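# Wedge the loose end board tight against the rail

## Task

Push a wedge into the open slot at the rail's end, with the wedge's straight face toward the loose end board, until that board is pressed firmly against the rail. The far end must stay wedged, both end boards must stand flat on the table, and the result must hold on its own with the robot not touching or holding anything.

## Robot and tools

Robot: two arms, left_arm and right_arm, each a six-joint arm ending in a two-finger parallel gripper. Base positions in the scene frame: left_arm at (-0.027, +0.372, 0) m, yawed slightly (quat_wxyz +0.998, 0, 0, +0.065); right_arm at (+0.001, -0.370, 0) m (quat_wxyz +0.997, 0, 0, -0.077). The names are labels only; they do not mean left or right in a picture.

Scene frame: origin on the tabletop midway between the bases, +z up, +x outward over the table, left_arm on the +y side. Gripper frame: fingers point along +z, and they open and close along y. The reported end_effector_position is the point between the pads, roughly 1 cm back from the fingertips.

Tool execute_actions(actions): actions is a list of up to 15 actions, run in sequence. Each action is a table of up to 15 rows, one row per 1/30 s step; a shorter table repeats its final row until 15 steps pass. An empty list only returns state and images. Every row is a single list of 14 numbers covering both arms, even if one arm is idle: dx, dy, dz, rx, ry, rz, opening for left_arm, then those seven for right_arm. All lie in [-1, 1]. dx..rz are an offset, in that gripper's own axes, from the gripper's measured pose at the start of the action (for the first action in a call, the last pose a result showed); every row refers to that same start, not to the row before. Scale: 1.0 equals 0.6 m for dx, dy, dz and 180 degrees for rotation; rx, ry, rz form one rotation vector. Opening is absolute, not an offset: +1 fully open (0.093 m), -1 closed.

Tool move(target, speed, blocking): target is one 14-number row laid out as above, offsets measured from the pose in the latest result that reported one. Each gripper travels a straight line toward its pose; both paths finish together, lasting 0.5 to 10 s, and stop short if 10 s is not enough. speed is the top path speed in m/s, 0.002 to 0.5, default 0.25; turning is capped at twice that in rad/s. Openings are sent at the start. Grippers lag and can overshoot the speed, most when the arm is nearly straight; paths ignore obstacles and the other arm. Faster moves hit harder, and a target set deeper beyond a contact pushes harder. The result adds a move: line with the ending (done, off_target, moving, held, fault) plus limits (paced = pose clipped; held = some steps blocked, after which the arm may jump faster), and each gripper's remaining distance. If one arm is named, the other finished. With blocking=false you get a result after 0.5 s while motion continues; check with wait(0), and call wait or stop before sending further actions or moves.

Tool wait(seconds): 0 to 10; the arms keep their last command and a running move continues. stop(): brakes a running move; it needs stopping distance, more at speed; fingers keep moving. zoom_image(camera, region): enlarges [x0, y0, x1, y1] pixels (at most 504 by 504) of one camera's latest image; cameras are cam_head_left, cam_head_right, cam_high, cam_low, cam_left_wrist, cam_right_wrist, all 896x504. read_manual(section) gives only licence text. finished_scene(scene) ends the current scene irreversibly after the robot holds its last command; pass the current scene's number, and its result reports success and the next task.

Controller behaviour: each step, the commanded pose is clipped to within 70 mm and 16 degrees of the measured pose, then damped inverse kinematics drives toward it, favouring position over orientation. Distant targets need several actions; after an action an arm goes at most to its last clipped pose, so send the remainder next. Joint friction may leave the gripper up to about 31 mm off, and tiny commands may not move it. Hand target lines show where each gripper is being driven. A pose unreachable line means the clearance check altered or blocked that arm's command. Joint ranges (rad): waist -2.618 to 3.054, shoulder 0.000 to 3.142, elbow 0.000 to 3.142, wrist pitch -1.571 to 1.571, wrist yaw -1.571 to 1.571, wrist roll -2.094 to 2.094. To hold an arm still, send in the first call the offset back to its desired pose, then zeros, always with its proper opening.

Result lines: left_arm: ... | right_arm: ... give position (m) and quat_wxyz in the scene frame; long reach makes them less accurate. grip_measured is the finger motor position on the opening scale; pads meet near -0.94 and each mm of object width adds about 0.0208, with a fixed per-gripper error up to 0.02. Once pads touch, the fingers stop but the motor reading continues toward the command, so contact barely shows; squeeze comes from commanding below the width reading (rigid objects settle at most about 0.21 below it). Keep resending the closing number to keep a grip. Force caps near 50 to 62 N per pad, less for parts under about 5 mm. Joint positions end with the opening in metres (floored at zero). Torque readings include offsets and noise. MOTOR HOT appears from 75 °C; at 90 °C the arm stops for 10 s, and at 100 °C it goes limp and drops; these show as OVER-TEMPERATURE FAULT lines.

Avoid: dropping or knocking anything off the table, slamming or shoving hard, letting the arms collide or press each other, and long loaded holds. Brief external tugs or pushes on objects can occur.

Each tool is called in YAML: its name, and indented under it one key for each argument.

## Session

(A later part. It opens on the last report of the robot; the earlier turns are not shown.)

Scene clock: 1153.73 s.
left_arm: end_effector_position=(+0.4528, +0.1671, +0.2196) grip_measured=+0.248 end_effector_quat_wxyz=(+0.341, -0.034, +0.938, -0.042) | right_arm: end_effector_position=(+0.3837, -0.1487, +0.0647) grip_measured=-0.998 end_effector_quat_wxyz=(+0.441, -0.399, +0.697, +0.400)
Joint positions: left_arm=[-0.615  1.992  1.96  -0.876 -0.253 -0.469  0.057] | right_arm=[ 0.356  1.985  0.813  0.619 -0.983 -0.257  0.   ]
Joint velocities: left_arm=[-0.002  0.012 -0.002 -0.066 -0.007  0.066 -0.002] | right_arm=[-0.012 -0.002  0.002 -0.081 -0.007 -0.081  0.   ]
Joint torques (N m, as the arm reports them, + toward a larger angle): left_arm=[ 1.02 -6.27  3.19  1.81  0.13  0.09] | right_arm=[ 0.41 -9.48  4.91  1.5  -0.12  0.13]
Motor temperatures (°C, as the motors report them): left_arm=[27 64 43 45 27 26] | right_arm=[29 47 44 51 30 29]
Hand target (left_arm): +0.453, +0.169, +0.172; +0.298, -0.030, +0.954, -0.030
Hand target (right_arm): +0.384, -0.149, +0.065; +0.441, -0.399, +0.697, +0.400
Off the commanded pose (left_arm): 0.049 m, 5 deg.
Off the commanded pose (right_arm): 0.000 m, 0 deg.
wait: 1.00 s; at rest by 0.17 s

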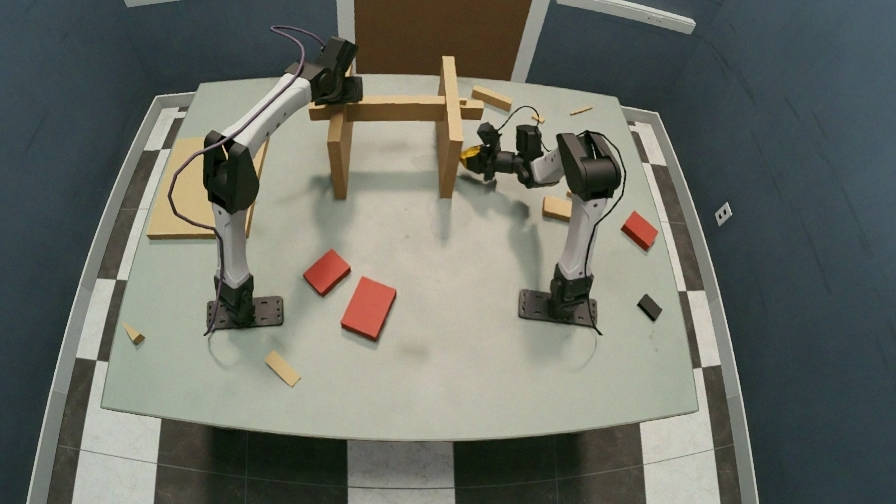

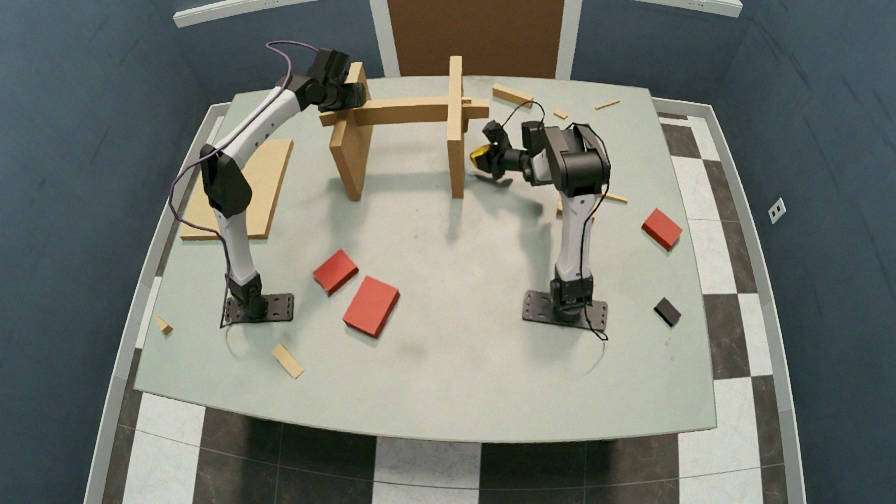

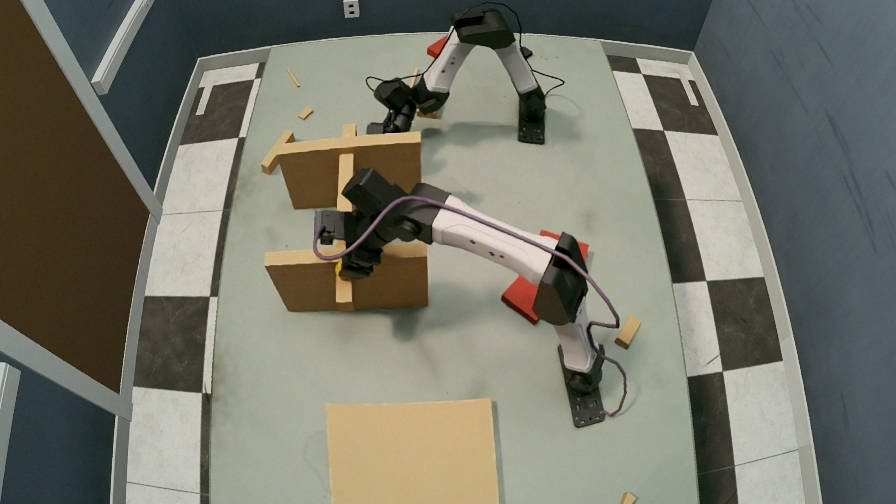

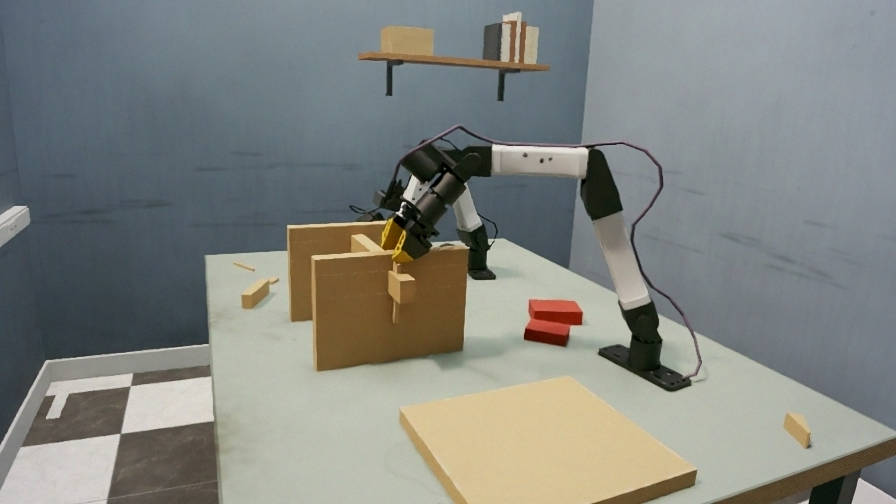

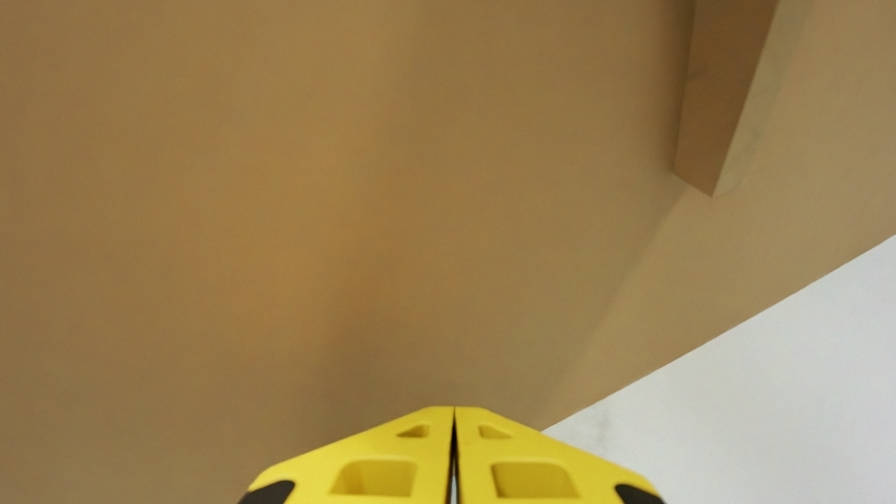

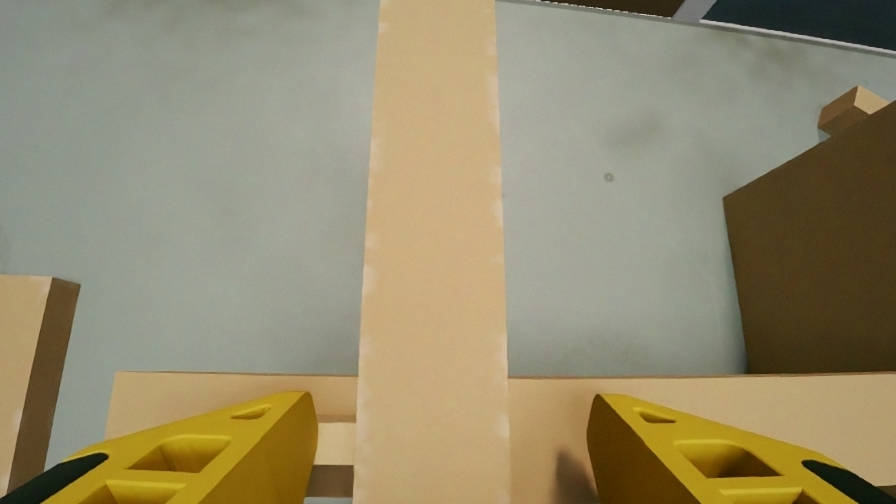

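move:
  target: [-0.0043, -0.005, -0.083, 0, 0, 0, 0.25, 0, 0, -0.05, 0, 0, 0, -1]
  speed: 0.07

zoom_image:
  camera: "cam_low"
  region: [270, 190, 490, 390]

zoom_image:
  camera: "cam_head_right"
  region: [300, 40, 520, 220]

Scene clock: 1163.63 s.
left_arm: end_effector_position=(+0.4253, +0.1699, +0.2427) grip_measured=+0.248 end_effector_quat_wxyz=(+0.327, -0.031, +0.944, -0.034) | right_arm: end_effector_position=(+0.3800, -0.1716, +0.0699) grip_measured=-0.998 end_effector_quat_wxyz=(+0.442, -0.399, +0.698, +0.398)
Joint positions: left_arm=[-0.641  1.94   2.003 -1.011 -0.268 -0.49   0.057] | right_arm=[ 0.292  1.939  0.793  0.539 -1.032 -0.324  0.   ]
Joint velocities: left_arm=[-0.012 -0.007 -0.002 -0.022 -0.007  0.022 -0.001] | right_arm=[-0.027 -0.002  0.002 -0.081  0.125 -0.007  0.   ]
Joint torques (N m, as the arm reports them, + toward a larger angle): left_arm=[ -0.45 -11.53   9.24   1.42  -0.17  -0.04] | right_arm=[ -0.61 -11.01   3.58   1.36  -0.32   0.07]
Motor temperatures (°C, as the motors report them): left_arm=[27 62 42 45 27 26] | right_arm=[29 47 44 51 30 29]
Hand target (left_arm): +0.422, +0.167, +0.259; +0.341, -0.033, +0.938, -0.042
Hand target (right_arm): +0.374, -0.175, +0.074; +0.442, -0.399, +0.697, +0.401
Off the commanded pose (left_arm): 0.017 m, 2 deg.
Off the commanded pose (right_arm): 0.008 m, 0 deg.
move: off_target (left_arm)

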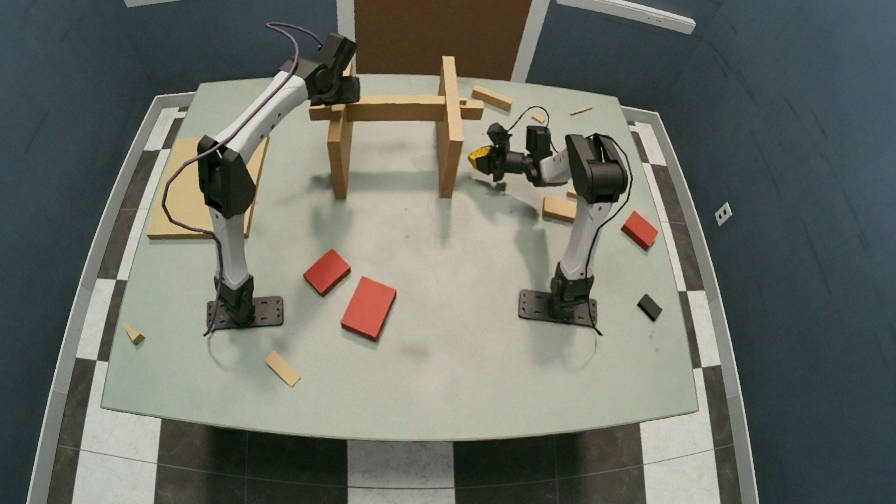

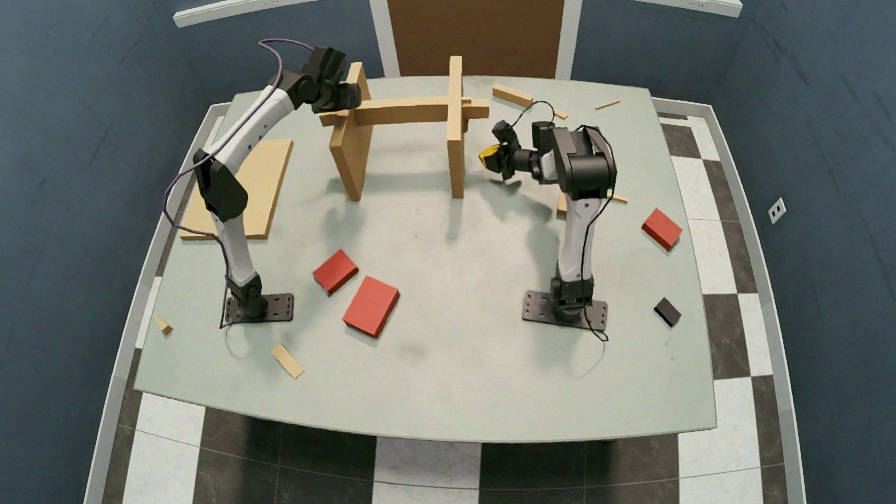

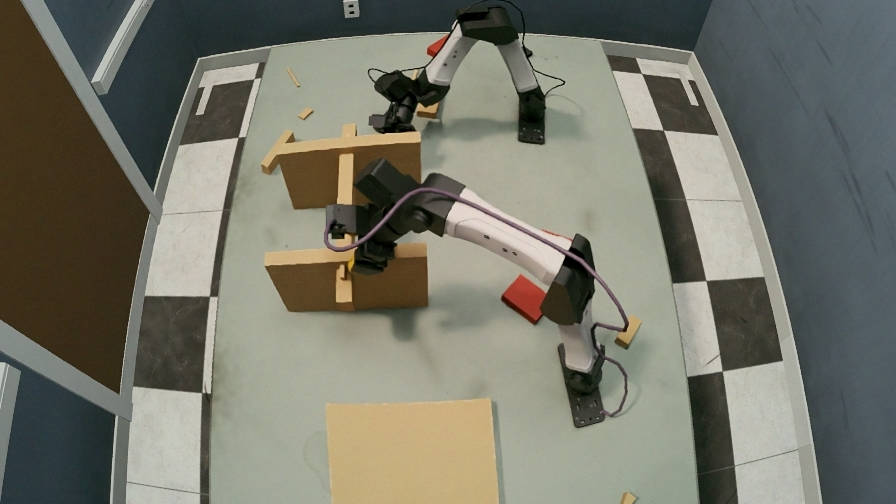

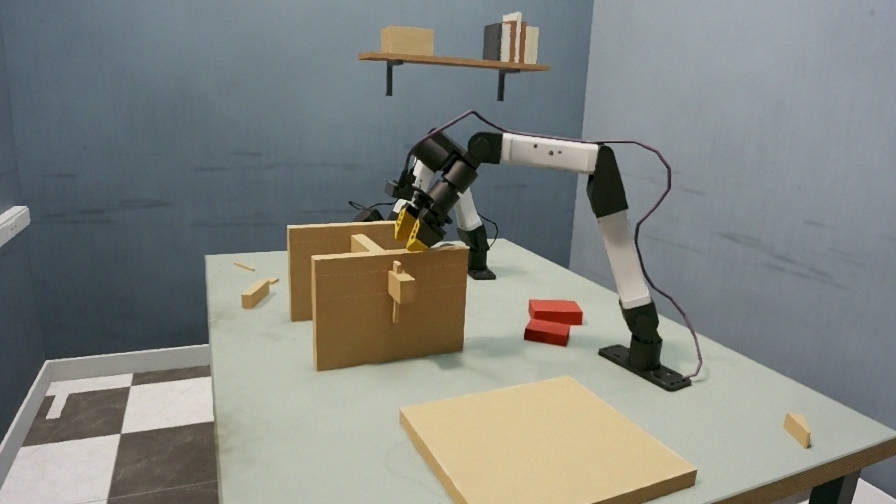

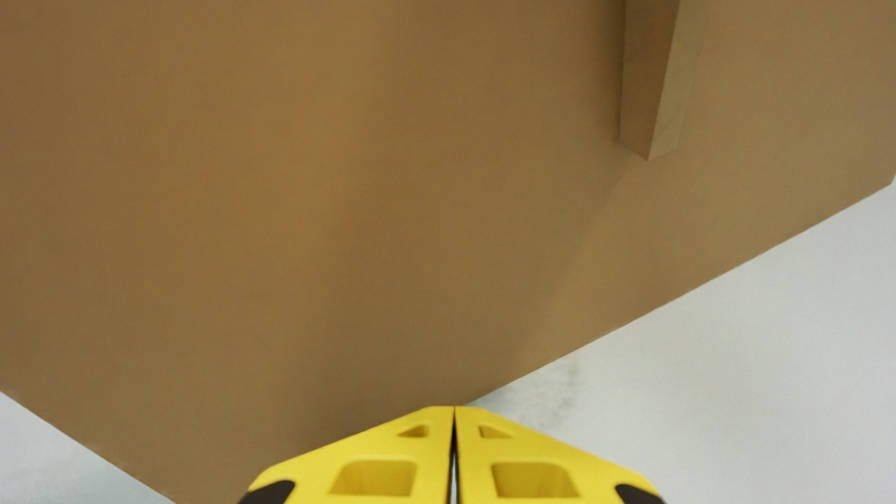

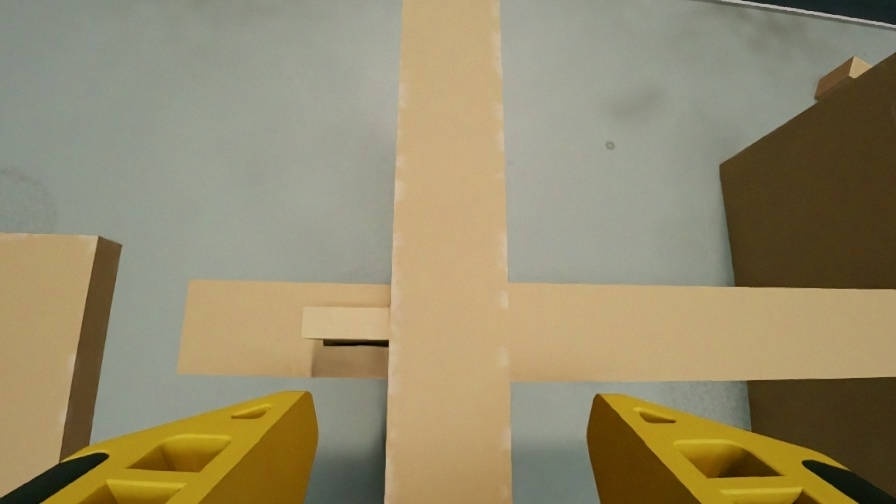

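Region (270, 190, 490, 390) of cam_low's 896x504 image, scaled by 2.291, with more detail than that image has; it fills the top 458 rows of this view, and the rest is white.

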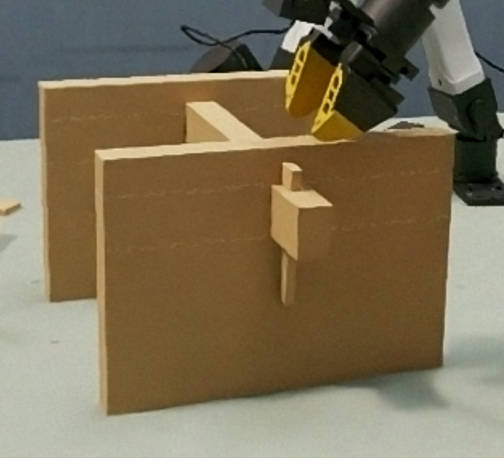

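Region (300, 40, 520, 220) of cam_head_right's 896x504 image, scaled by 2.291, with more detail than that image has; it fills the top 412 rows of this view, and the rest is white.

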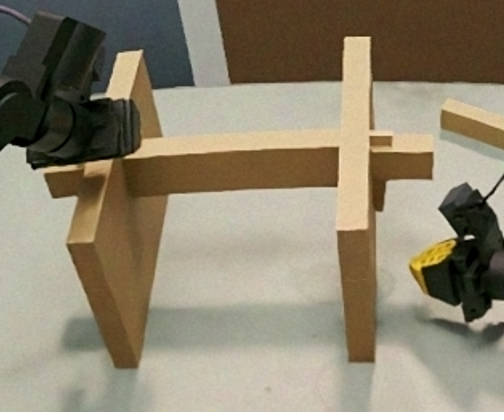

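zoom_image:
  camera: "cam_head_right"
  region: [330, 90, 400, 140]

zoom_image:
  camera: "cam_right_wrist"
  region: [280, 260, 560, 400]

Region (330, 90, 400, 140) of cam_head_right's 896x504 image, scaled by 7.200, with more detail than that image has; it fills the top 360 rows of this view, and the rest is white.

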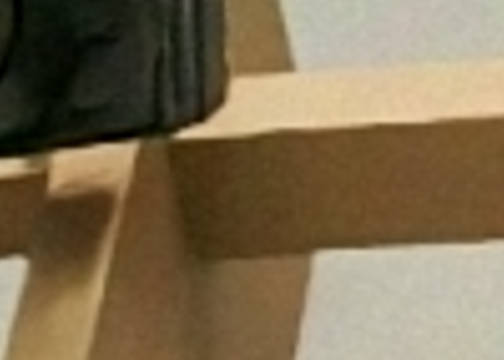

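Region (280, 260, 560, 400) of cam_right_wrist's 896x504 image, scaled by 1.800, with more detail than that image has.

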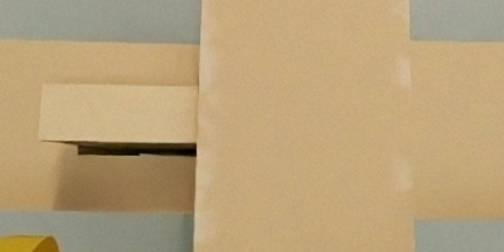

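finished_scene:
  scene: 2

The scene is finished: the task was done.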